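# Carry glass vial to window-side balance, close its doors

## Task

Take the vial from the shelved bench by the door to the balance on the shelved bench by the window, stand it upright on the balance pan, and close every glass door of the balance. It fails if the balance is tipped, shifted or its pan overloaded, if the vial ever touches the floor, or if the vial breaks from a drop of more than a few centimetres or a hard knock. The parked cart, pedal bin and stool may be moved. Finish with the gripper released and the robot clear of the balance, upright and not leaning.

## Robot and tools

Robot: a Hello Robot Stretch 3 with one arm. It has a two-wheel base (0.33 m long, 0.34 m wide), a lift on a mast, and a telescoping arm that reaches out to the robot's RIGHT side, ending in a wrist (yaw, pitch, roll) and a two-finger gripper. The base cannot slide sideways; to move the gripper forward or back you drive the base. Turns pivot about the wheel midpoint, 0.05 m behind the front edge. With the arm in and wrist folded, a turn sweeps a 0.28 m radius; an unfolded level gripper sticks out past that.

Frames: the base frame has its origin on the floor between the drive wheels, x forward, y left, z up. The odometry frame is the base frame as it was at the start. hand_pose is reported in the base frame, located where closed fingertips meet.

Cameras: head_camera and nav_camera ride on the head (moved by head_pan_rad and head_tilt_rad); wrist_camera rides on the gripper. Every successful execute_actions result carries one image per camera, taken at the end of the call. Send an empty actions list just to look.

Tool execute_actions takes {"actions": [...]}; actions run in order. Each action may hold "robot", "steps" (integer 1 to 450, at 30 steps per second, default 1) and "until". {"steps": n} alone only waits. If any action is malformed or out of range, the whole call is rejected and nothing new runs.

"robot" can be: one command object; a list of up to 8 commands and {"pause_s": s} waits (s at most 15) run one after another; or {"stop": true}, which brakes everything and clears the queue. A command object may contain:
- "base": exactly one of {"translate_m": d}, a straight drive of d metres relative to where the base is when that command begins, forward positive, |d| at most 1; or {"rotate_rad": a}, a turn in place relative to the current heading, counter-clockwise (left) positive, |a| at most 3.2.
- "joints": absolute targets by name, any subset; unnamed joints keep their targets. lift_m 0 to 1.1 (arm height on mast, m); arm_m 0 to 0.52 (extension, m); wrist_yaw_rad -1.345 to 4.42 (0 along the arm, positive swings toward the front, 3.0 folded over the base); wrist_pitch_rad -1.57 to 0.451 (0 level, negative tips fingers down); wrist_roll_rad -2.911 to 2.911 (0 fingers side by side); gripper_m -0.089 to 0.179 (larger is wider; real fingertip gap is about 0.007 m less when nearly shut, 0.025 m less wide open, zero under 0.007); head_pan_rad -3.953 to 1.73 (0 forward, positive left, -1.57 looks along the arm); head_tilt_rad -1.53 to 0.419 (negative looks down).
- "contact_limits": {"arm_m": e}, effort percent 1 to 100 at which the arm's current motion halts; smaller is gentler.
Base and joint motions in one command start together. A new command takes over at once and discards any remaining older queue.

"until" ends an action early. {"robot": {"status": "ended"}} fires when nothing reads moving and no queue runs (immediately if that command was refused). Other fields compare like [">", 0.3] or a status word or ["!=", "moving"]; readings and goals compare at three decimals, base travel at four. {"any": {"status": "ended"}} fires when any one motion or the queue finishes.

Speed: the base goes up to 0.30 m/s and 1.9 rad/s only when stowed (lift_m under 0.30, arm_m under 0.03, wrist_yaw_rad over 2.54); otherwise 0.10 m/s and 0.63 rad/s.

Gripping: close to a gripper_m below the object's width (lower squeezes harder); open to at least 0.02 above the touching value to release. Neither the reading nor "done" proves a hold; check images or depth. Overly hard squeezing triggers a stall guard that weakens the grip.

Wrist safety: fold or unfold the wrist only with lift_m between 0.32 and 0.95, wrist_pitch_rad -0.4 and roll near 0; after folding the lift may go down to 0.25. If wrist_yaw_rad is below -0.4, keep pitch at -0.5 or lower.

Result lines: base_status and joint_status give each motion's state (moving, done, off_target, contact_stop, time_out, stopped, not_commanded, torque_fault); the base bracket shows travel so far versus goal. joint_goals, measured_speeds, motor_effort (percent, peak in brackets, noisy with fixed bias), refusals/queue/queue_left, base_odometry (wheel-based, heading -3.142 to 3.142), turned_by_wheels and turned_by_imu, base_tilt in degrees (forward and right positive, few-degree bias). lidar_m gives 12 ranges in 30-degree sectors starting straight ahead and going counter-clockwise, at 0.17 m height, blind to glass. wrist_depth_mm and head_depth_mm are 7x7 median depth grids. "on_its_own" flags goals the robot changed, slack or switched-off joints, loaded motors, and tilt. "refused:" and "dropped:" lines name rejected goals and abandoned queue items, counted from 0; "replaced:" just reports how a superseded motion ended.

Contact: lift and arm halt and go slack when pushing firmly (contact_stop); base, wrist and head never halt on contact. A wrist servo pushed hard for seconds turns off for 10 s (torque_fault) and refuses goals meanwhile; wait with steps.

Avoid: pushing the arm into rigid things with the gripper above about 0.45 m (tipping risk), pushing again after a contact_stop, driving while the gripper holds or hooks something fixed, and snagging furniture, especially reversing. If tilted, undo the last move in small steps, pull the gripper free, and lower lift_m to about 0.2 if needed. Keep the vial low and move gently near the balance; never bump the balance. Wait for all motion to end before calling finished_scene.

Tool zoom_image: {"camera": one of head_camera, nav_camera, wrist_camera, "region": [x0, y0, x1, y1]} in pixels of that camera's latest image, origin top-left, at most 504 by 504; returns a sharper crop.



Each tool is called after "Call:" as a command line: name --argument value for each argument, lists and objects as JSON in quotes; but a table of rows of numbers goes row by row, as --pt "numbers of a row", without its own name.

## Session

Call:
execute_actions --actions '[]'

Scene clock: 0.00 s.
robot.base_odometry: x=+0.000 y=+0.000 heading=+0.000 (m, m, rad; robot's odometry frame)
robot.turned_by_wheels: +0.000 (rad since the last result)
robot.turned_by_imu: +0.000 (rad since the last result)
robot.base_tilt: forward=+0.9 right=+0.7 (deg)
robot.lidar_m: 2.20 1.92 1.65 1.43 1.52 1.64 1.52 1.42 2.17 1.28 1.28 1.49
robot.head_depth_mm: 1693 2462 2977 2976 2977 2904 2272 / 1708 2500 2884 2881 2875 2861 2147 / 1711 2514 2798 2759 2749 2752 2215 / 1670 2531 2724 2728 2668 2653 2189 / 1616 2575 2624 2628 2564 2614 2173 / 1563 2535 2528 2512 2485 2502 2161 / 1634 2435 2466 2441 2422 2417 2135
robot.base_status: not_commanded
robot.joint_positions: lift_m=+0.414 arm_m=-0.002 wrist_yaw_rad=+3.100 wrist_pitch_rad=-0.426 wrist_roll_rad=-0.008 gripper_m=+0.037 head_pan_rad=-0.019 head_tilt_rad=+0.003
robot.joint_goals: lift_m=+0.414 arm_m=-0.002 wrist_yaw_rad=+3.100 wrist_pitch_rad=-0.426 wrist_roll_rad=-0.008 gripper_m=+0.037 head_pan_rad=-0.019 head_tilt_rad=+0.003
robot.joint_status: lift_m=not_commanded arm_m=not_commanded wrist_yaw_rad=not_commanded wrist_pitch_rad=not_commanded wrist_roll_rad=not_commanded gripper_m=not_commanded head_pan_rad=not_commanded head_tilt_rad=not_commanded
robot.measured_speeds: translate_m=+0.000 rotate_rad=+0.000 lift_m=+0.000 arm_m=+0.000 wrist_yaw_rad=+0.000 wrist_pitch_rad=+0.000 wrist_roll_rad=+0.000 head_pan_rad=+0.000 head_tilt_rad=+0.000
robot: refusals=0 queue=idle queue_left=0
robot.motor_effort: left_wheel=+0 right_wheel=+0 lift_m=+32 arm_m=+1 wrist_yaw_rad=+0 wrist_pitch_rad=+4 wrist_roll_rad=+0 gripper_m=+1 head_pan_rad=-1 head_tilt_rad=+1 (%)
robot.hand_pose: x=-0.0120 y=+0.0802 z=+0.4248 quat_wxyz=(+0.164, +0.691, +0.136, +0.691) (m; robot's base frame)
robot.wrist_depth_mm: - - - - - - - / - - - - - - - / - - - - - - - / 868 886 900 906 922 923 947 / 718 722 - 749 743 765 774 / 596 611 607 636 602 634 645 / 527 531 - 555 539 545 550
pictures: head_camera (sideways: a quarter turn clockwise sets it upright), nav_camera (sideways: a quarter turn counterclockwise sets it upright), wrist_camera
camera_calibration (this result's frames):
head_camera: T_world_to_cam=[[0.0299147, -0.0388386, -0.998798, 1.31504], [0.0139977, 0.999163, -0.0384335, 0.0496772], [0.999454, -0.0128312, 0.0304333, -0.087813], [0, 0, 0, 1]] pos_world=[0.0477306, 0.000312057, 1.31804]
nav_camera: T_world_to_cam=[[0.0181341, 0.045461, 0.998802, -1.25716], [0.0384394, -0.998259, 0.0447384, -0.00947208], [0.999096, 0.037582, -0.01985, -0.031215], [0, 0, 0, 1]] pos_world=[0.0543483, 0.0488694, 1.25546]
wrist_camera: T_world_to_cam=[[0.997307, -0.0536101, 0.0500518, -0.0157268], [0.00860792, -0.592159, -0.805775, 0.414052], [0.0728363, 0.804036, -0.590103, 0.353674], [0, 0, 0, 1]] pos_world=[-0.01364, -0.0400246, 0.543124]
Images, in order (width x height): head_camera 896x504, nav_camera 672x504, wrist_camera 644x364.

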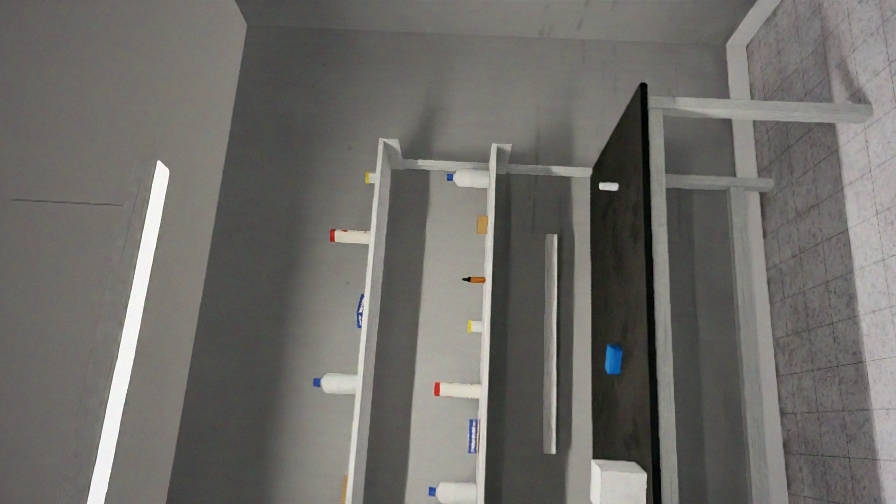

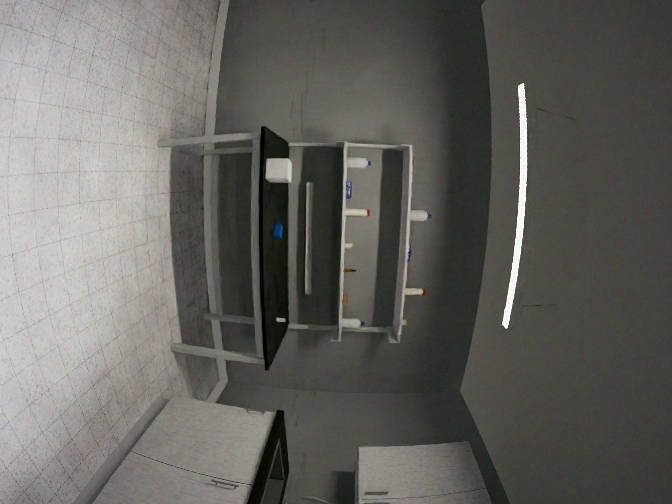

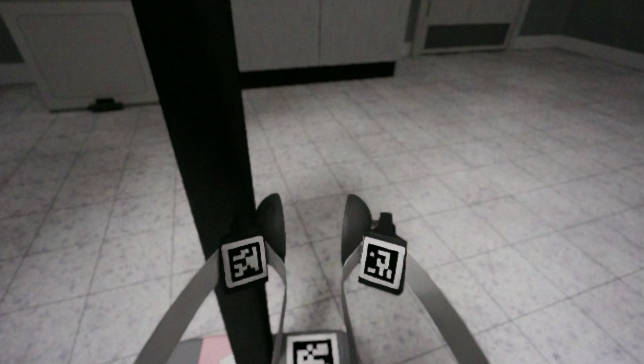

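Call:
zoom_image --camera "head_camera" --region '[560, 60, 896, 312]'

Call:
zoom_image --camera "head_camera" --region '[570, 150, 670, 225]'

Region (560, 60, 896, 312) of head_camera's 896x504 image, scaled by 1.500, with more detail than that image has; it fills the top 378 rows of this view, and the rest is white.

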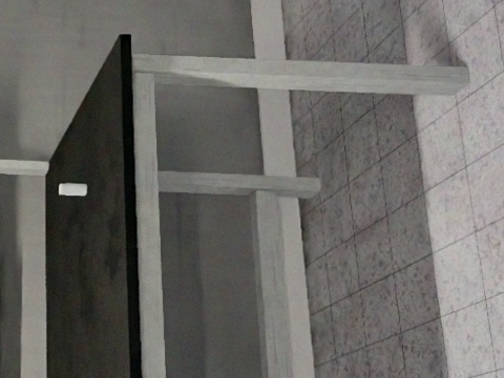

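Region (570, 150, 670, 225) of head_camera's 896x504 image, scaled by 5.040, with more detail than that image has; it fills the top 378 rows of this view, and the rest is white.

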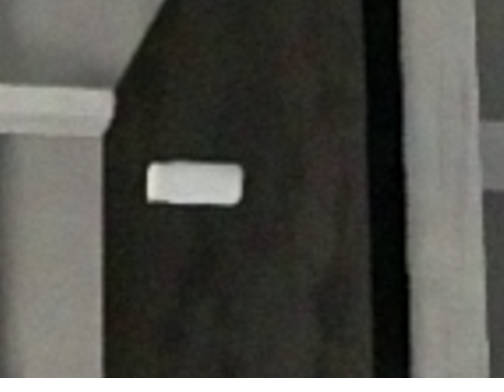

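Call:
execute_actions --actions '[{"robot": {"base": {"rotate_rad": -0.2386}, "joints": {"lift_m": 0.285, "head_pan_rad": -2.6, "head_tilt_rad": -0.25}}, "steps": 120, "until": {"robot": {"base_status": ["!=", "moving"], "lift_m": ["<", 0.297]}}}, {"robot": {"base": {"translate_m": 1.0}}, "steps": 200, "until": {"robot": {"translate_m": [">=", 0.25]}}}]'

Call:
execute_actions --actions '[{"robot": {"base": {"translate_m": 1.0}, "joints": {"head_pan_rad": 1.2, "head_tilt_rad": -0.25}}, "steps": 200, "until": {"robot": {"x": [">=", 1.069]}}}, {"robot": [{"base": {"translate_m": 0.715}}, {"base": {"rotate_rad": 2.044}}], "steps": 300, "until": {"robot": {"queue": "done"}}}, {"robot": {"joints": {"lift_m": 0.82, "wrist_pitch_rad": -0.4}}, "steps": 45}]'

Call:
execute_actions --actions '[{"robot": {"joints": {"head_pan_rad": -1.57, "head_tilt_rad": -0.75}}, "steps": 300, "until": {"robot": {"lift_m": [">", 0.79]}}}, {"robot": {"joints": {"wrist_yaw_rad": 0.0, "gripper_m": 0.10}}, "steps": 200, "until": {"robot": {"status": "ended"}}}]'

Scene clock: 30.13 s.
robot.base_odometry: x=+0.251 y=-0.061 heading=-0.238 (m, m, rad; robot's odometry frame)
robot.turned_by_wheels: -0.238 (rad since the last result)
robot.turned_by_imu: -0.240 (rad since the last result)
robot.base_tilt: forward=+1.7 right=+0.8 (deg)
robot.lidar_m: 1.70 1.73 2.55 1.60 1.57 1.58 1.82 1.62 2.43 1.19 1.15 1.21
robot.head_depth_mm: 2029 2090 2166 1908 2398 2134 1614 / 2032 2077 2192 1864 2156 2019 1611 / 2039 2133 2219 2045 2375 2077 1580 / 2036 2132 2211 1738 2481 2086 1572 / 2066 2131 2231 1629 2421 1974 1547 / 2079 2162 2252 2391 2486 2031 1557 / 2085 2190 2285 2407 2490 2016 1533
robot.base_status: moving (translate_m +0.2578 of +1.0000)
robot.joint_positions: lift_m=+0.285 arm_m=-0.002 wrist_yaw_rad=+3.100 wrist_pitch_rad=-0.427 wrist_roll_rad=-0.008 gripper_m=+0.037 head_pan_rad=-2.593 head_tilt_rad=-0.247
robot.joint_goals: lift_m=+0.285 arm_m=-0.002 wrist_yaw_rad=+3.100 wrist_pitch_rad=-0.427 wrist_roll_rad=-0.008 gripper_m=+0.037 head_pan_rad=-2.600 head_tilt_rad=-0.250
robot.joint_status: lift_m=done arm_m=not_commanded wrist_yaw_rad=not_commanded wrist_pitch_rad=not_commanded wrist_roll_rad=not_commanded gripper_m=not_commanded head_pan_rad=done head_tilt_rad=done
robot.measured_speeds: translate_m=+0.294 rotate_rad=+0.000 lift_m=+0.000 arm_m=+0.000 wrist_yaw_rad=+0.000 wrist_pitch_rad=+0.000 wrist_roll_rad=+0.000 head_pan_rad=+0.000 head_tilt_rad=+0.000
robot: refusals=0 queue=running queue_left=0
robot.motor_effort: left_wheel=+7(11) right_wheel=+1(5) lift_m=+24(30) arm_m=+0(0) wrist_yaw_rad=+1(0) wrist_pitch_rad=+4(5) wrist_roll_rad=+0(0) gripper_m=+1(0) head_pan_rad=-3(45) head_tilt_rad=-1(12) (%)
robot.hand_pose: x=-0.0120 y=+0.0801 z=+0.2960 quat_wxyz=(+0.164, +0.691, +0.136, +0.691) (m; robot's base frame)
robot.wrist_depth_mm: - - - - - - - / - - - - - - - / 871 883 888 884 917 920 976 / 659 677 682 688 706 722 720 / 537 560 - 559 563 580 588 / 462 497 - - 471 492 497 / - - - - 422 423 425
pictures: head_camera (sideways: a quarter turn clockwise sets it upright), nav_camera (sideways: a quarter turn counterclockwise sets it upright), wrist_camera
camera_calibration (this result's frames):
head_camera: T_world_to_cam=[[0.165947, 0.146227, -0.975233, 1.28321], [0.533352, -0.845129, -0.0359637, 0.0432815], [-0.829456, -0.514174, -0.218237, 0.247054], [0, 0, 0, 1]] pos_world=[-0.0311088, -0.0240336, 1.3069]
nav_camera: T_world_to_cam=[[-0.201626, -0.176864, 0.963362, -1.20936], [-0.577018, 0.816213, 0.0290825, 0.0146766], [-0.791452, -0.550014, -0.266624, 0.300932], [0, 0, 0, 1]] pos_world=[0.00280328, -0.0603552, 1.24486]
wrist_camera: T_world_to_cam=[[0.997308, -0.0535694, 0.0500617, -0.00928766], [0.00858007, -0.592822, -0.805288, 0.310114], [0.0728164, 0.80355, -0.590767, 0.277989], [0, 0, 0, 1]] pos_world=[-0.0136403, -0.0400332, 0.414422]
Images, in order (width x height): head_camera 896x504, nav_camera 672x504, wrist_camera 644x364.

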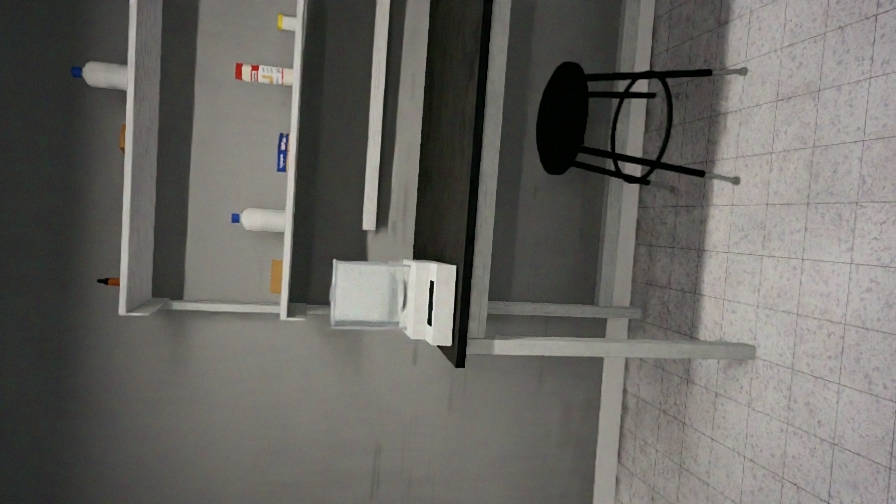

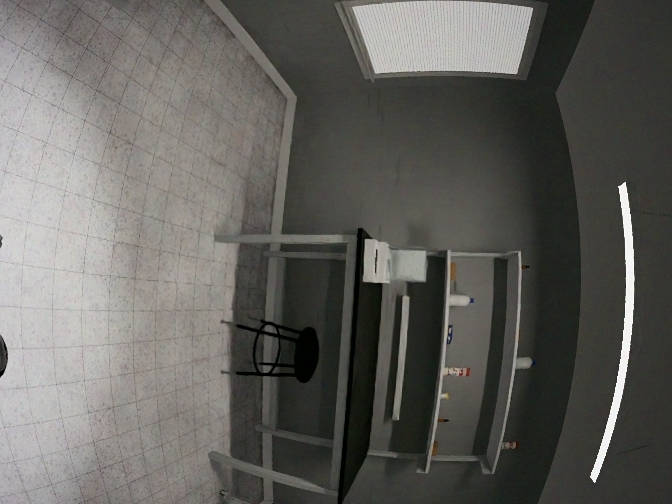

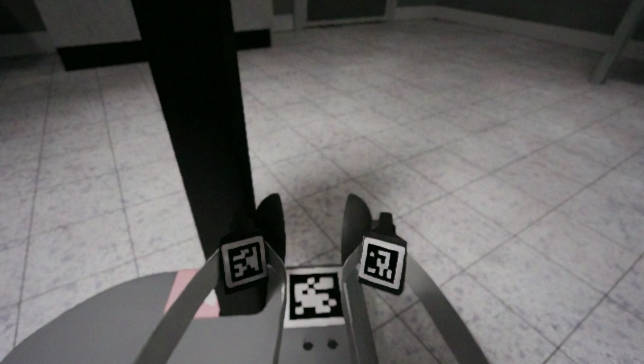

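Scene clock: 40.57 s.
robot.base_odometry: x=+1.764 y=-0.429 heading=+1.805 (m, m, rad; robot's odometry frame)
robot.turned_by_wheels: +2.044 (rad since the last result)
robot.turned_by_imu: +2.052 (rad since the last result)
robot.base_tilt: forward=+1.1 right=+0.6 (deg)
robot.lidar_m: 1.20 2.39 3.16 1.76 0.61 0.44 0.43 1.07 0.36 0.93 0.97 1.20
robot.head_depth_mm: 2802 3773 3810 3644 3011 2134 1608 / 2891 - - - 3133 2121 1602 / 2737 3820 - - 3084 2084 1587 / 2757 3687 3819 - 3038 2046 1578 / 2813 3508 3606 3833 2968 2047 1563 / 2862 3383 3303 3692 2871 2010 1552 / 3100 3224 3351 3514 2920 1993 1537
robot.base_status: done (rotate_rad +2.0438 of +2.0440)
robot.joint_positions: lift_m=+0.419 arm_m=-0.002 wrist_yaw_rad=+3.100 wrist_pitch_rad=-0.420 wrist_roll_rad=-0.008 gripper_m=+0.037 head_pan_rad=+1.193 head_tilt_rad=-0.247
robot.joint_goals: lift_m=+0.820 arm_m=-0.002 wrist_yaw_rad=+3.100 wrist_pitch_rad=-0.400 wrist_roll_rad=-0.008 gripper_m=+0.037 head_pan_rad=+1.200 head_tilt_rad=-0.250
robot.joint_status: lift_m=moving arm_m=not_commanded wrist_yaw_rad=not_commanded wrist_pitch_rad=moving wrist_roll_rad=not_commanded gripper_m=not_commanded head_pan_rad=done head_tilt_rad=done
robot.measured_speeds: translate_m=+0.000 rotate_rad=+0.000 lift_m=+0.110 arm_m=+0.000 wrist_yaw_rad=+0.000 wrist_pitch_rad=+0.000 wrist_roll_rad=+0.000 head_pan_rad=+0.000 head_tilt_rad=+0.000
robot: refusals=0 queue=running queue_left=0
robot.motor_effort: left_wheel=-3(11) right_wheel=+3(9) lift_m=+38(42) arm_m=+0(0) wrist_yaw_rad=+1(1) wrist_pitch_rad=+6(5) wrist_roll_rad=+1(0) gripper_m=+0(0) head_pan_rad=+4(45) head_tilt_rad=-1(2) (%)
robot.hand_pose: x=-0.0119 y=+0.0808 z=+0.4316 quat_wxyz=(+0.162, +0.691, +0.134, +0.691) (m; robot's base frame)
robot.wrist_depth_mm: 539 712 - - - - - / 536 765 - - - - - / 527 783 - - - - - / 530 871 915 931 953 945 971 / 546 724 - 755 745 777 757 / 582 626 627 644 624 628 656 / 524 535 - 574 554 557 556
pictures: head_camera (sideways: a quarter turn clockwise sets it upright), nav_camera (sideways: a quarter turn counterclockwise sets it upright), wrist_camera
camera_calibration (this result's frames):
head_camera: T_world_to_cam=[[-0.0448965, -0.216857, -0.97517, 1.28442], [-0.934136, 0.355101, -0.0359596, 0.0522278], [0.354082, 0.909327, -0.218517, 0.240198], [0, 0, 0, 1]] pos_world=[0.0214037, 0.0415696, 1.30689]
nav_camera: T_world_to_cam=[[0.0550084, 0.262781, 0.963286, -1.21083], [0.951668, -0.305752, 0.0290633, 0.0053765], [0.302164, 0.915129, -0.2669, 0.29462], [0, 0, 0, 1]] pos_world=[-0.0275346, 0.0502117, 1.24485]
wrist_camera: T_world_to_cam=[[0.997296, -0.0538725, 0.049986, -0.0160065], [0.00878854, -0.587862, -0.808914, 0.420872], [0.0729631, 0.807166, -0.585799, 0.355011], [0, 0, 0, 1]] pos_world=[-0.0136383, -0.0400003, 0.549215]
Images, in order (width x height): head_camera 896x504, nav_camera 672x504, wrist_camera 644x364.

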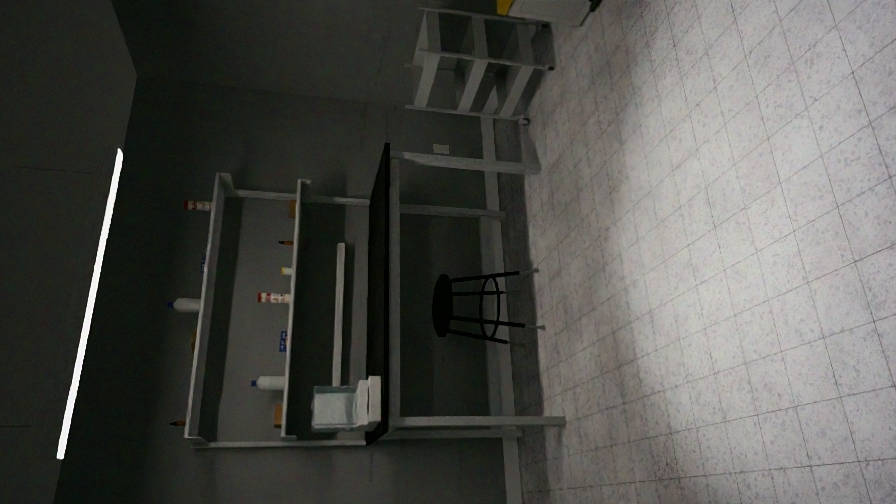

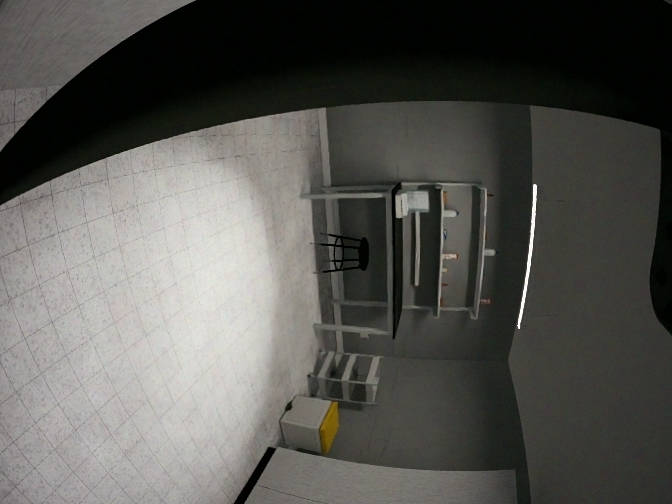

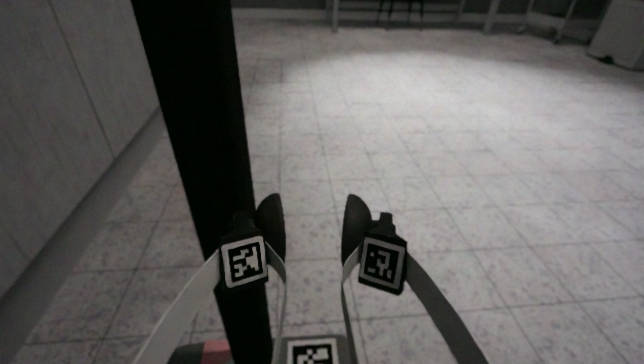

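Scene clock: 46.53 s.
robot.base_odometry: x=+1.764 y=-0.429 heading=+1.805 (m, m, rad; robot's odometry frame)
robot.turned_by_wheels: +0.000 (rad since the last result)
robot.turned_by_imu: +0.000 (rad since the last result)
robot.base_tilt: forward=+1.1 right=+0.6 (deg)
robot.lidar_m: 1.20 2.38 3.17 1.76 0.61 0.44 0.43 1.07 0.36 0.93 0.96 1.20
robot.head_depth_mm: 809 952 1140 908 657 571 - / 874 987 1023 809 653 573 - / 875 994 1050 799 666 - - / 877 978 1035 790 658 - - / 877 956 1021 783 652 534 1134 / 882 965 1009 778 629 532 1129 / 887 964 993 769 625 529 1121
robot.base_status: done (rotate_rad +2.0438 of +2.0440)
robot.joint_positions: lift_m=+0.820 arm_m=-0.002 wrist_yaw_rad=+0.003 wrist_pitch_rad=-0.419 wrist_roll_rad=-0.008 gripper_m=+0.100 head_pan_rad=-1.563 head_tilt_rad=-0.741
robot.joint_goals: lift_m=+0.820 arm_m=-0.002 wrist_yaw_rad=+0.000 wrist_pitch_rad=-0.400 wrist_roll_rad=-0.008 gripper_m=+0.100 head_pan_rad=-1.570 head_tilt_rad=-0.750
robot.joint_status: lift_m=done arm_m=not_commanded wrist_yaw_rad=done wrist_pitch_rad=done wrist_roll_rad=not_commanded gripper_m=done head_pan_rad=done head_tilt_rad=done
robot.measured_speeds: translate_m=+0.000 rotate_rad=+0.000 lift_m=+0.000 arm_m=+0.000 wrist_yaw_rad=+0.000 wrist_pitch_rad=+0.000 wrist_roll_rad=+0.000 head_pan_rad=+0.000 head_tilt_rad=+0.000
robot: refusals=0 queue=done queue_left=0
robot.motor_effort: left_wheel=-4(3) right_wheel=+3(3) lift_m=+40(40) arm_m=+0(0) wrist_yaw_rad=-2(3) wrist_pitch_rad=+6(8) wrist_roll_rad=+0(0) gripper_m=+1(83) head_pan_rad=-4(43) head_tilt_rad=-3(20) (%)
robot.hand_pose: x=-0.0209 y=-0.3673 z=+0.8321 quat_wxyz=(+0.695, +0.149, -0.688, -0.146) (m; robot's base frame)
robot.wrist_depth_mm: 697 710 729 739 737 733 761 / 553 566 571 591 598 810 822 / 392 402 404 386 420 880 934 / 305 312 318 318 324 332 - / 250 253 258 260 272 266 276 / 213 212 215 219 216 222 225 / 187 185 187 189 191 193 193
pictures: head_camera (sideways: a quarter turn clockwise sets it upright), nav_camera (sideways: a quarter turn counterclockwise sets it upright), wrist_camera
camera_calibration (this result's frames):
head_camera: T_world_to_cam=[[-0.0434206, 0.653478, -0.7557, 0.998114], [0.998982, 0.0376886, -0.0248085, 0.0258983], [0.0122695, -0.756007, -0.654448, 0.809533], [0, 0, 0, 1]] pos_world=[0.00753422, -0.0412089, 1.28471]
nav_camera: T_world_to_cam=[[0.0512396, -0.688675, 0.723257, -0.897764], [-0.996736, -0.0805065, -0.00604286, 0.0629737], [0.0623884, -0.720586, -0.690553, 0.847319], [0, 0, 0, 1]] pos_world=[0.0559062, -0.00263131, 1.23481]
wrist_camera: T_world_to_cam=[[-0.998705, 0.00952563, 0.0499694, -0.0696096], [-0.0349229, 0.585856, -0.809663, 0.912329], [-0.0369874, -0.81036, -0.584764, 0.354685], [0, 0, 0, 1]] pos_world=[-0.0245394, -0.246407, 0.949565]
Images, in order (width x height): head_camera 896x504, nav_camera 672x504, wrist_camera 644x364.

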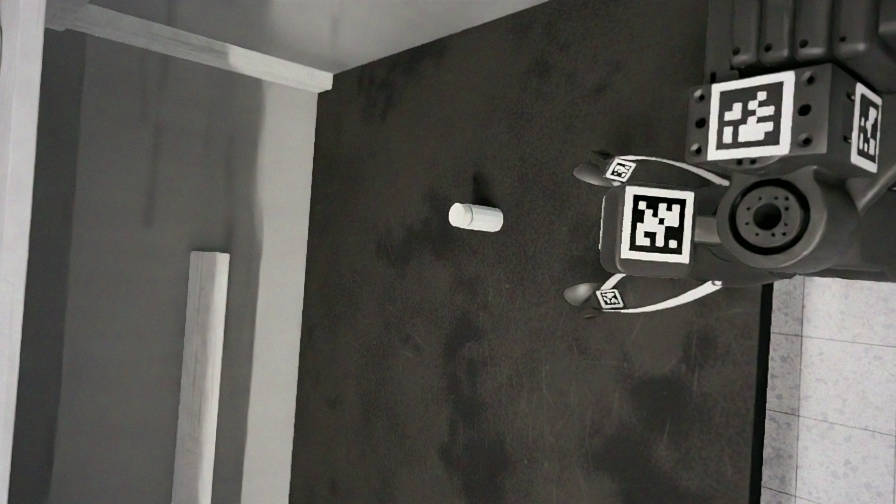

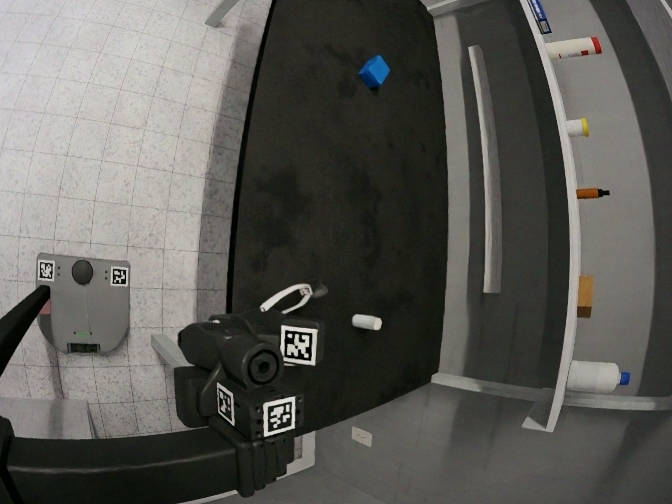

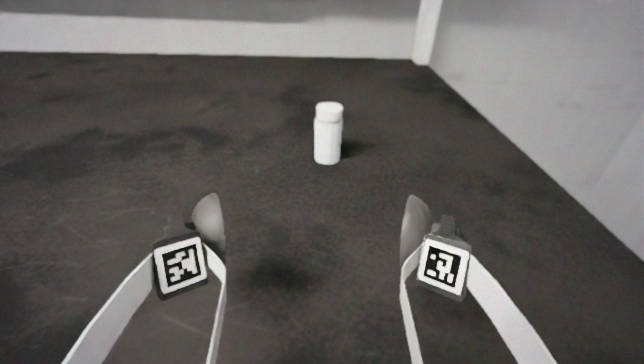

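Call:
execute_actions --actions '[{"robot": {"base": {"translate_m": -0.017}, "joints": {"wrist_pitch_rad": -0.25, "lift_m": 0.745, "arm_m": 0.11}}, "steps": 200, "until": {"robot": {"status": "ended"}}}]'

Scene clock: 62.07 s.
robot.base_odometry: x=+1.768 y=-0.445 heading=+1.805 (m, m, rad; robot's odometry frame)
robot.turned_by_wheels: +0.000 (rad since the last result)
robot.turned_by_imu: +0.000 (rad since the last result)
robot.base_tilt: forward=+0.8 right=+0.7 (deg)
robot.lidar_m: 1.21 2.40 3.19 1.69 0.59 0.42 0.41 1.05 0.35 0.93 0.96 1.22
robot.head_depth_mm: 791 969 1139 1277 657 563 - / 875 987 1018 809 680 - 863 / 874 993 1051 800 667 - 1131 / 879 982 1032 794 675 519 1138 / 879 956 1021 781 635 535 1136 / 882 963 1006 777 632 532 1126 / 885 962 994 767 626 528 1121
robot.base_status: done (translate_m -0.0170 of -0.0170)
robot.joint_positions: lift_m=+0.745 arm_m=+0.110 wrist_yaw_rad=+0.002 wrist_pitch_rad=-0.271 wrist_roll_rad=-0.008 gripper_m=+0.100 head_pan_rad=-1.563 head_tilt_rad=-0.741
robot.joint_goals: lift_m=+0.745 arm_m=+0.110 wrist_yaw_rad=+0.000 wrist_pitch_rad=-0.250 wrist_roll_rad=-0.008 gripper_m=+0.100 head_pan_rad=-1.570 head_tilt_rad=-0.750
robot.joint_status: lift_m=done arm_m=done wrist_yaw_rad=done wrist_pitch_rad=done wrist_roll_rad=not_commanded gripper_m=done head_pan_rad=done head_tilt_rad=done
robot.measured_speeds: translate_m=+0.000 rotate_rad=+0.000 lift_m=+0.000 arm_m=+0.000 wrist_yaw_rad=+0.000 wrist_pitch_rad=+0.000 wrist_roll_rad=+0.000 head_pan_rad=+0.000 head_tilt_rad=+0.000
robot: refusals=0 queue=done queue_left=0
robot.motor_effort: left_wheel=-4(9) right_wheel=+3(4) lift_m=+24(39) arm_m=+6(6) wrist_yaw_rad=-1(1) wrist_pitch_rad=+6(4) wrist_roll_rad=+0(0) gripper_m=+0(1) head_pan_rad=-4(5) head_tilt_rad=-3(3) (%)
robot.hand_pose: x=-0.0211 y=-0.4950 z=+0.7921 quat_wxyz=(+0.704, +0.097, -0.697, -0.095) (m; robot's base frame)
robot.wrist_depth_mm: 587 606 604 615 616 618 649 / 610 618 647 659 665 683 694 / 378 393 402 406 420 722 763 / 266 267 274 225 283 291 800 / 205 206 208 210 224 216 219 / 165 165 168 170 165 174 175 / 142 139 141 142 142 144 145
pictures: head_camera (sideways: a quarter turn clockwise sets it upright), nav_camera (sideways: a quarter turn counterclockwise sets it upright), wrist_camera
camera_calibration (this result's frames):
head_camera: T_world_to_cam=[[-0.0433541, 0.653486, -0.755696, 0.998109], [0.998985, 0.037587, -0.0248083, 0.0258981], [0.0121925, -0.756004, -0.654453, 0.809539], [0, 0, 0, 1]] pos_world=[0.00753003, -0.041209, 1.28471]
nav_camera: T_world_to_cam=[[0.0511695, -0.688685, 0.723253, -0.897758], [-0.996744, -0.080405, -0.00604328, 0.0629743], [0.0623151, -0.720589, -0.690557, 0.847325], [0, 0, 0, 1]] pos_world=[0.0559059, -0.00263599, 1.23481]
wrist_camera: T_world_to_cam=[[-0.99871, 0.0177099, 0.0475971, -0.060651], [-0.0341205, 0.460192, -0.887164, 0.95396], [-0.0376154, -0.887643, -0.458994, 0.0899942], [0, 0, 0, 1]] pos_world=[-0.024638, -0.358048, 0.890512]
Images, in order (width x height): head_camera 896x504, nav_camera 672x504, wrist_camera 644x364.

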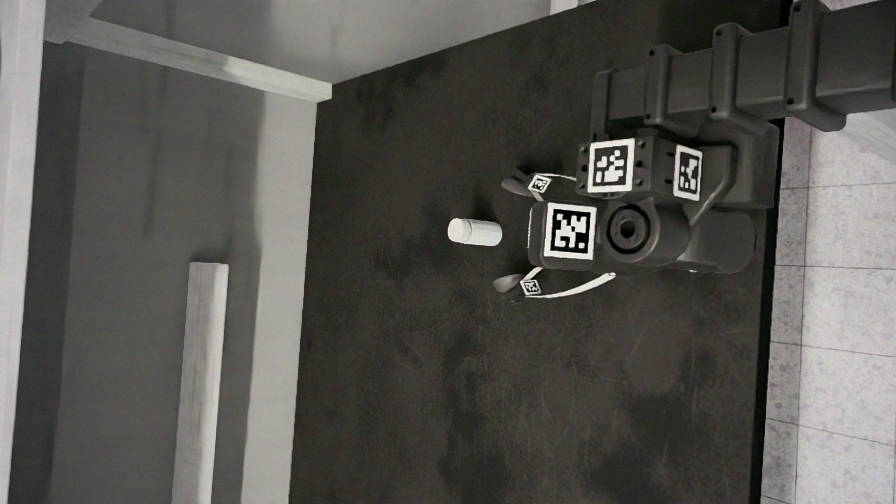

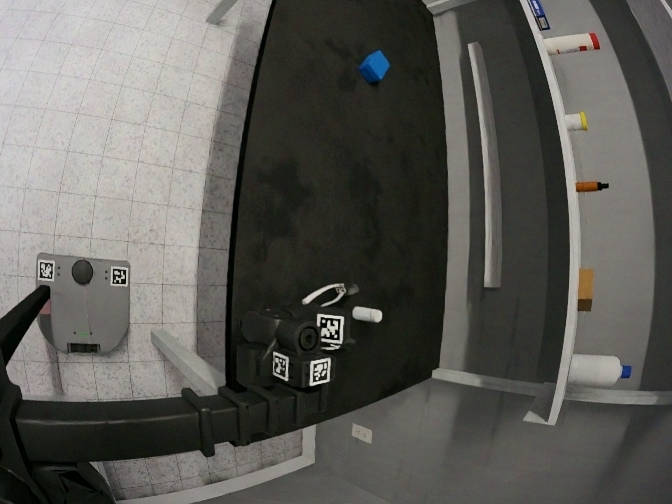

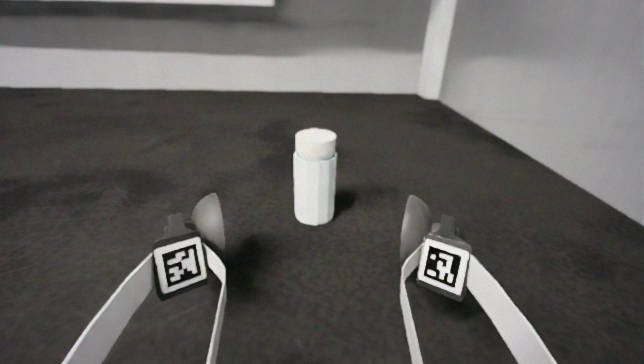

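Call:
execute_actions --actions '[{"robot": [{"joints": {"arm_m": 0.171}}, {"joints": {"gripper_m": -0.02}}, {"joints": {"lift_m": 0.835}}], "steps": 300, "until": {"robot": {"lift_m": [">", 0.775]}}}, {"robot": {"joints": {"arm_m": 0.0, "lift_m": 0.835}}, "steps": 200, "until": {"robot": {"status": "ended"}}}]'

Scene clock: 115.93 s.
robot.base_odometry: x=+1.768 y=-0.445 heading=+1.805 (m, m, rad; robot's odometry frame)
robot.turned_by_wheels: +0.000 (rad since the last result)
robot.turned_by_imu: +0.000 (rad since the last result)
robot.base_tilt: forward=+1.0 right=+0.5 (deg)
robot.lidar_m: 1.21 2.40 3.19 1.69 0.59 0.42 0.41 1.05 0.35 0.93 0.96 1.22
robot.head_depth_mm: 791 965 1134 1276 657 583 - / 872 987 1021 809 652 - - / 875 989 1049 799 664 - - / 876 977 1034 793 565 - - / 878 958 1024 784 636 536 1132 / 881 964 1006 775 630 532 1129 / 887 964 993 768 627 529 1118
robot.base_status: done (translate_m -0.0170 of -0.0170)
robot.joint_positions: lift_m=+0.835 arm_m=+0.000 wrist_yaw_rad=+0.002 wrist_pitch_rad=-0.271 wrist_roll_rad=-0.008 gripper_m=-0.019 head_pan_rad=-1.563 head_tilt_rad=-0.741
robot.joint_goals: lift_m=+0.835 arm_m=+0.000 wrist_yaw_rad=+0.000 wrist_pitch_rad=-0.250 wrist_roll_rad=-0.008 gripper_m=-0.020 head_pan_rad=-1.570 head_tilt_rad=-0.750
robot.joint_status: lift_m=done arm_m=done wrist_yaw_rad=done wrist_pitch_rad=done wrist_roll_rad=not_commanded gripper_m=done head_pan_rad=done head_tilt_rad=done
robot.measured_speeds: translate_m=+0.000 rotate_rad=+0.000 lift_m=+0.000 arm_m=+0.000 wrist_yaw_rad=+0.000 wrist_pitch_rad=+0.000 wrist_roll_rad=+0.000 head_pan_rad=+0.000 head_tilt_rad=+0.000
robot: refusals=0 queue=done queue_left=0
robot.motor_effort: left_wheel=-4(4) right_wheel=+3(3) lift_m=+40(39) arm_m=-5(5) wrist_yaw_rad=-1(2) wrist_pitch_rad=+6(6) wrist_roll_rad=+0(0) gripper_m=-17(91) head_pan_rad=-4(4) head_tilt_rad=-3(3) (%)
robot.hand_pose: x=-0.0211 y=-0.3858 z=+0.8815 quat_wxyz=(+0.704, +0.097, -0.697, -0.095) (m; robot's base frame)
robot.wrist_depth_mm: 666 681 682 720 718 743 738 / 740 731 745 774 794 800 829 / 645 663 664 682 804 831 866 / 452 459 461 289 477 901 930 / 345 348 352 152 358 392 - / 277 280 273 268 282 292 961 / 233 236 239 241 240 243 247
pictures: head_camera (sideways: a quarter turn clockwise sets it upright), nav_camera (sideways: a quarter turn counterclockwise sets it upright), wrist_camera
camera_calibration (this result's frames):
head_camera: T_world_to_cam=[[-0.0433486, 0.653498, -0.755686, 0.998096], [0.998986, 0.0375788, -0.0248078, 0.0258975], [0.0121859, -0.755995, -0.654464, 0.809554], [0, 0, 0, 1]] pos_world=[0.00752967, -0.0412087, 1.28471]
nav_camera: T_world_to_cam=[[0.0511637, -0.688696, 0.723243, -0.897744], [-0.996745, -0.0803963, -0.00604438, 0.0629757], [0.0623088, -0.720579, -0.690568, 0.847339], [0, 0, 0, 1]] pos_world=[0.0559059, -0.0026354, 1.23481]
wrist_camera: T_world_to_cam=[[-0.998704, 0.0180475, 0.0475961, -0.0667883], [-0.033966, 0.460157, -0.887188, 0.983024], [-0.0379132, -0.887654, -0.458947, 0.227877], [0, 0, 0, 1]] pos_world=[-0.0246727, -0.248864, 0.979889]
Images, in order (width x height): head_camera 896x504, nav_camera 672x504, wrist_camera 644x364.

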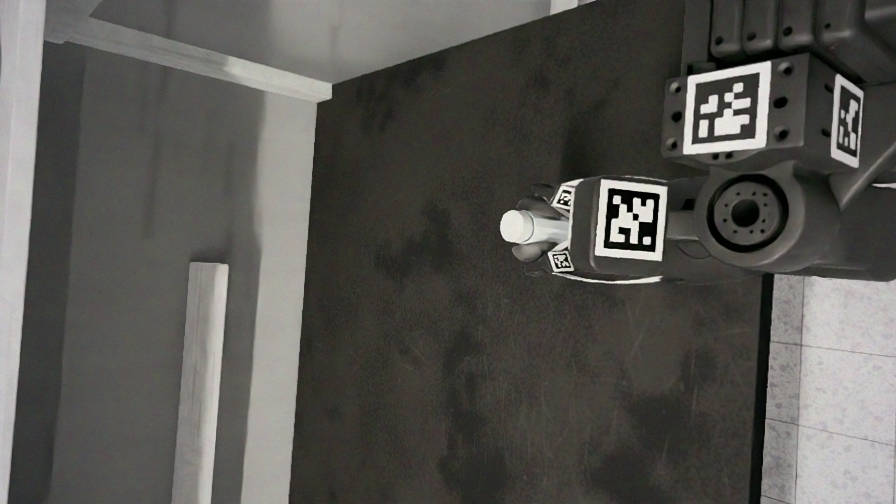

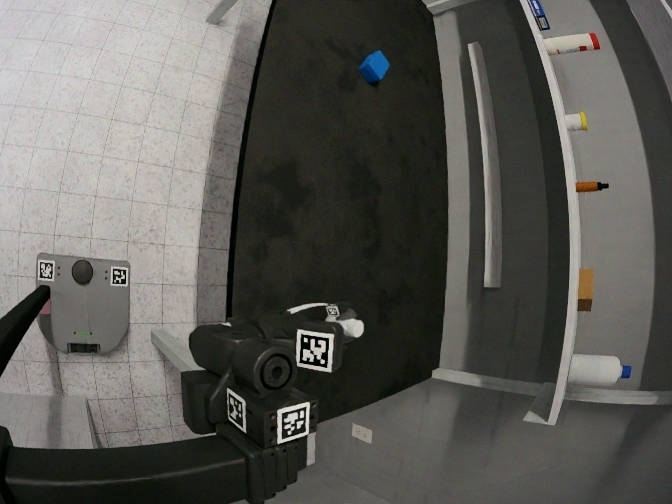

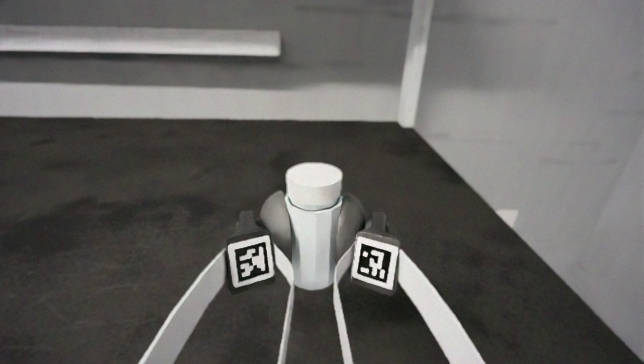

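Call:
execute_actions --actions '[{"robot": {"base": {"rotate_rad": 1.628}, "joints": {"wrist_yaw_rad": 2.8, "wrist_pitch_rad": -0.4, "head_pan_rad": -0.55, "head_tilt_rad": -0.2}}, "steps": 200, "until": {"robot": {"rotate_rad": [">=", 0.9]}}}, {"robot": {"joints": {"lift_m": 0.285}}, "steps": 200, "until": {"robot": {"base_status": ["!=", "moving"]}}}, {"robot": {"base": {"translate_m": 1.0}}, "steps": 300, "until": {"robot": {"lift_m": ["<", 0.296]}}}, {"robot": {"base": {"translate_m": 1.0}}, "steps": 300, "until": {"robot": {"translate_m": [">=", 0.7]}}}, {"robot": {"base": {"translate_m": 1.0}}, "steps": 300, "until": {"robot": {"translate_m": [">=", 0.7]}}}, {"robot": {"base": {"translate_m": 1.0}}, "steps": 300, "until": {"robot": {"translate_m": [">=", 0.5]}}}, {"robot": {"base": {"translate_m": 1.0}}, "steps": 300, "until": {"robot": {"x": ["<=", -0.722]}}}]'

Call:
execute_actions --actions '[{"robot": {"base": {"translate_m": 0.66}, "joints": {"lift_m": 0.99}}, "steps": 300, "until": {"robot": {"lift_m": [">", 0.4]}}}, {"robot": {"joints": {"wrist_yaw_rad": 0.0, "head_pan_rad": -1.5, "head_tilt_rad": -0.4}}, "steps": 200, "until": {"robot": {"wrist_yaw_rad": ["<", 0.05]}}}, {"robot": {"joints": {"wrist_pitch_rad": -0.25}}, "steps": 300, "until": {"robot": {"base_status": ["!=", "moving"]}}}, {"robot": {"base": {"rotate_rad": -0.05}}, "steps": 300, "until": {"robot": {"status": "ended"}}}]'

Scene clock: 141.47 s.
robot.base_odometry: x=-0.725 y=-1.194 heading=-2.850 (m, m, rad; robot's odometry frame)
robot.turned_by_wheels: +1.628 (rad since the last result)
robot.turned_by_imu: +1.637 (rad since the last result)
robot.base_tilt: forward=+1.8 right=-0.1 (deg)
robot.lidar_m: 1.10 1.16 0.93 0.91 0.95 0.83 1.39 3.18 2.43 1.97 0.64 1.13
robot.head_depth_mm: 1149 1400 1450 1521 790 651 648 / 1161 1300 1359 860 781 739 1559 / 1146 1217 1270 1324 932 1466 1519 / 1087 1145 1163 1249 1159 1387 1404 / 1038 1067 1104 1155 1212 1263 1332 / 980 1016 1056 1097 1149 1202 1258 / 931 964 1000 1040 1080 1129 1182
robot.base_status: moving (translate_m +0.3725 of +1.0000)
robot.joint_positions: lift_m=+0.285 arm_m=+0.000 wrist_yaw_rad=+2.798 wrist_pitch_rad=-0.418 wrist_roll_rad=-0.008 gripper_m=-0.019 head_pan_rad=-0.557 head_tilt_rad=-0.211
robot.joint_goals: lift_m=+0.285 arm_m=+0.000 wrist_yaw_rad=+2.800 wrist_pitch_rad=-0.400 wrist_roll_rad=-0.008 gripper_m=-0.020 head_pan_rad=-0.550 head_tilt_rad=-0.200
robot.joint_status: lift_m=done arm_m=done wrist_yaw_rad=done wrist_pitch_rad=done wrist_roll_rad=not_commanded gripper_m=done head_pan_rad=done head_tilt_rad=done
robot.measured_speeds: translate_m=+0.294 rotate_rad=+0.000 lift_m=+0.000 arm_m=+0.000 wrist_yaw_rad=+0.000 wrist_pitch_rad=+0.000 wrist_roll_rad=+0.000 head_pan_rad=+0.000 head_tilt_rad=+0.000
robot: refusals=0 queue=running queue_left=0
robot.motor_effort: left_wheel=-2(9) right_wheel=+3(7) lift_m=+23(40) arm_m=-5(5) wrist_yaw_rad=+2(3) wrist_pitch_rad=+5(7) wrist_roll_rad=+0(0) gripper_m=-16(17) head_pan_rad=+3(47) head_tilt_rad=+5(25) (%)
robot.hand_pose: x=+0.0544 y=+0.0660 z=+0.2981 quat_wxyz=(+0.263, +0.704, +0.027, +0.660) (m; robot's base frame)
robot.wrist_depth_mm: 726 770 817 898 - - 891 / 760 837 886 - - - 906 / - 841 874 934 920 944 866 / - 709 694 403 698 726 714 / - 566 571 152 588 592 587 / 466 - - 455 472 498 496 / - - - 423 419 424 425
pictures: head_camera (sideways: a quarter turn clockwise sets it upright), nav_camera (sideways: a quarter turn counterclockwise sets it upright), wrist_camera
camera_calibration (this result's frames):
head_camera: T_world_to_cam=[[-0.174835, 0.0637856, -0.982529, 1.29484], [0.51696, 0.855232, -0.0364684, 0.0440402], [0.837965, -0.514305, -0.182499, 0.190365], [0, 0, 0, 1]] pos_world=[0.0440963, -0.0223508, 1.30856]
nav_camera: T_world_to_cam=[[0.218568, -0.0821312, 0.972359, -1.22369], [-0.471339, -0.88139, 0.0315006, 0.0108824], [0.85444, -0.465195, -0.231355, 0.244988], [0, 0, 0, 1]] pos_world=[0.0632597, 0.0230563, 1.2462]
wrist_camera: T_world_to_cam=[[0.936079, -0.348225, 0.0499584, -0.0534994], [-0.165662, -0.561622, -0.81064, 0.311838], [0.310343, 0.750546, -0.58341, 0.27408], [0, 0, 0, 1]] pos_world=[0.0166804, -0.0492047, 0.415362]
Images, in order (width x height): head_camera 896x504, nav_camera 672x504, wrist_camera 644x364.

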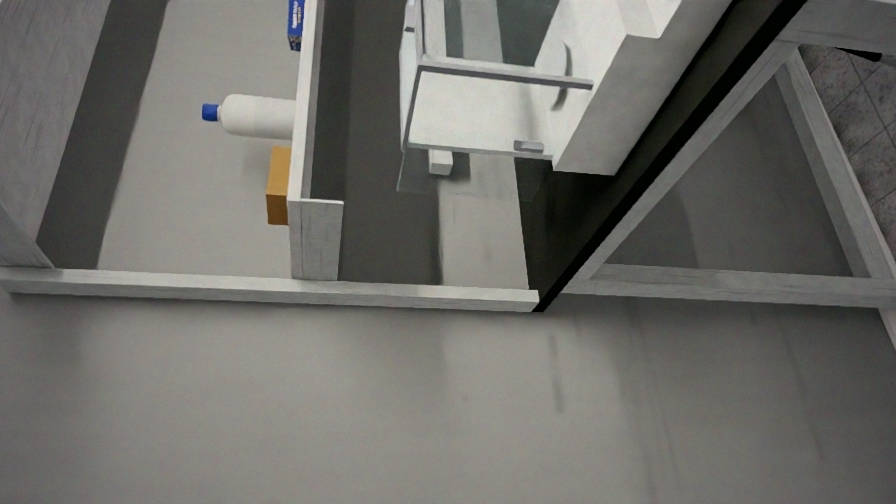

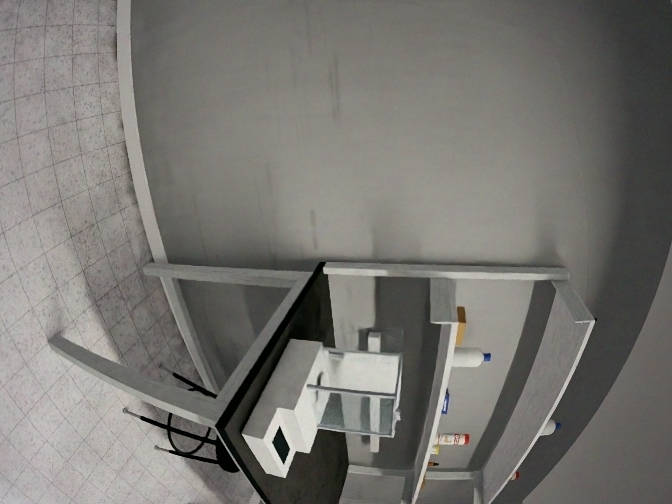

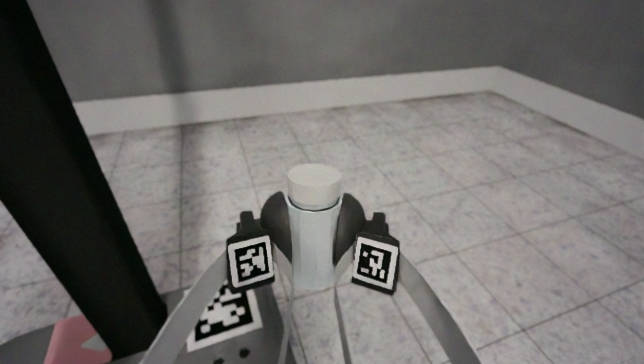

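Scene clock: 148.90 s.
robot.base_odometry: x=-1.357 y=-1.383 heading=-2.900 (m, m, rad; robot's odometry frame)
robot.turned_by_wheels: -0.050 (rad since the last result)
robot.turned_by_imu: -0.050 (rad since the last result)
robot.base_tilt: forward=+1.0 right=+0.5 (deg)
robot.lidar_m: 0.45 0.46 0.63 0.88 0.91 1.24 1.46 3.50 0.60 1.09 0.64 0.46
robot.head_depth_mm: 2387 2537 2721 1113 598 596 - / 2416 2569 2679 753 595 - - / 2415 2606 2699 1076 596 - - / 2456 2593 2718 982 629 1547 1373 / 1697 1779 1868 1032 681 1547 1371 / 1214 480 1399 1014 674 1462 1322 / 513 485 987 975 666 1182 1171
robot.base_status: done (rotate_rad -0.0499 of -0.0500)
robot.joint_positions: lift_m=+0.990 arm_m=+0.000 wrist_yaw_rad=+0.002 wrist_pitch_rad=-0.272 wrist_roll_rad=-0.008 gripper_m=-0.019 head_pan_rad=-1.493 head_tilt_rad=-0.395
robot.joint_goals: lift_m=+0.990 arm_m=+0.000 wrist_yaw_rad=+0.000 wrist_pitch_rad=-0.250 wrist_roll_rad=-0.008 gripper_m=-0.020 head_pan_rad=-1.500 head_tilt_rad=-0.400
robot.joint_status: lift_m=done arm_m=done wrist_yaw_rad=done wrist_pitch_rad=done wrist_roll_rad=not_commanded gripper_m=done head_pan_rad=done head_tilt_rad=done
robot.measured_speeds: translate_m=+0.000 rotate_rad=+0.000 lift_m=+0.000 arm_m=+0.000 wrist_yaw_rad=+0.000 wrist_pitch_rad=+0.000 wrist_roll_rad=+0.000 head_pan_rad=+0.000 head_tilt_rad=+0.000
robot: refusals=0 queue=done queue_left=0
robot.motor_effort: left_wheel=+2(9) right_wheel=-1(5) lift_m=+40(42) arm_m=-5(5) wrist_yaw_rad=-1(1) wrist_pitch_rad=+7(8) wrist_roll_rad=+0(0) gripper_m=-16(16) head_pan_rad=-3(45) head_tilt_rad=-2(13) (%)
robot.hand_pose: x=-0.0210 y=-0.3857 z=+1.0363 quat_wxyz=(+0.704, +0.097, -0.697, -0.095) (m; robot's base frame)
robot.wrist_depth_mm: 538 803 - - - - - / 563 859 - - - - - / 566 674 681 381 397 - - / 449 457 474 244 357 384 - / 350 355 358 152 373 369 - / 413 733 - - - 434 - / 456 810 - - - - -
pictures: head_camera (sideways: a quarter turn clockwise sets it upright), nav_camera (sideways: a quarter turn counterclockwise sets it upright), wrist_camera
camera_calibration (this result's frames):
head_camera: T_world_to_cam=[[-0.0660576, 0.355006, -0.932527, 1.22885], [0.994698, 0.0972539, -0.0334378, 0.0371721], [0.0788213, -0.929792, -0.359548, 0.425429], [0, 0, 0, 1]] pos_world=[0.0106667, -0.0443024, 1.30014]
nav_camera: T_world_to_cam=[[0.0770091, -0.398451, 0.913951, -1.14655], [-0.98885, -0.147706, 0.0189253, 0.0304169], [0.127455, -0.905218, -0.405384, 0.475912], [0, 0, 0, 1]] pos_world=[0.0577154, -0.0215492, 1.24025]
wrist_camera: T_world_to_cam=[[-0.998716, 0.0172619, 0.047621, -0.0743089], [-0.0343106, 0.461071, -0.8867, 1.1201], [-0.0372628, -0.887195, -0.459887, 0.300181], [0, 0, 0, 1]] pos_world=[-0.0245964, -0.248845, 1.13478]
Images, in order (width x height): head_camera 896x504, nav_camera 672x504, wrist_camera 644x364.

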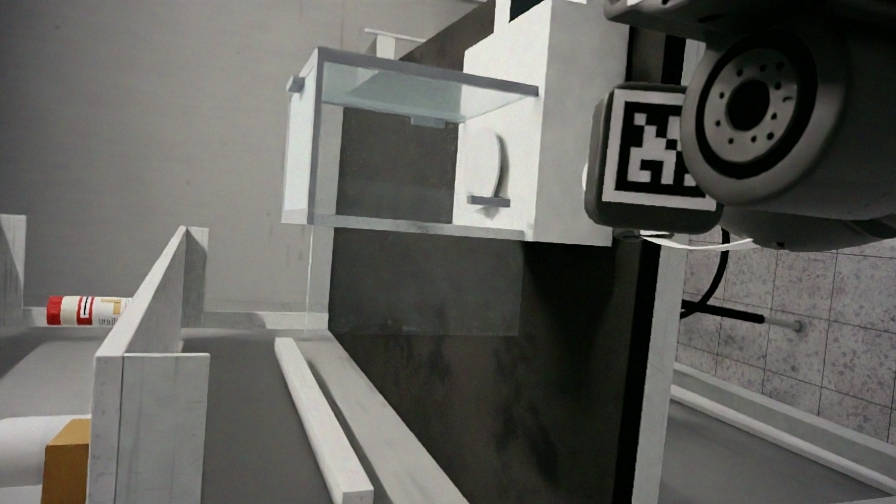

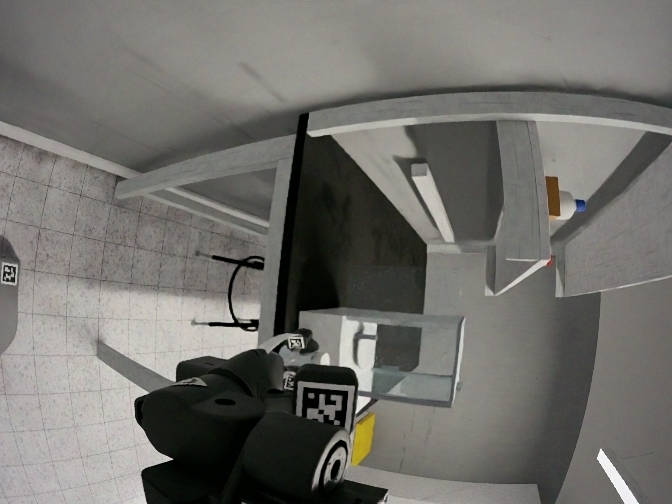

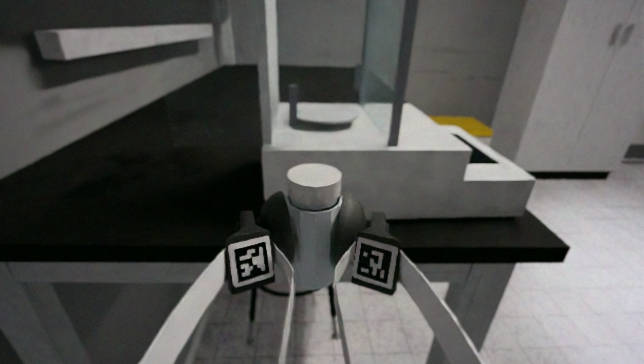

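Call:
zoom_image --camera "head_camera" --region '[270, 30, 630, 350]'

Call:
zoom_image --camera "wrist_camera" --region '[160, 0, 560, 270]'

Region (270, 30, 630, 350) of head_camera's 896x504 image, scaled by 1.400, with more detail than that image has.

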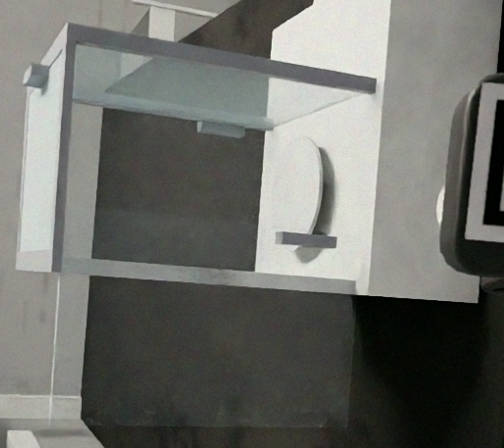

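Region (160, 0, 560, 270) of wrist_camera's 644x364 image, scaled by 1.260; it fills the top 340 rows of this view, and the rest is white.

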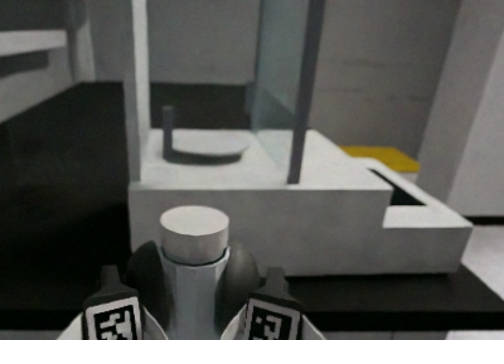

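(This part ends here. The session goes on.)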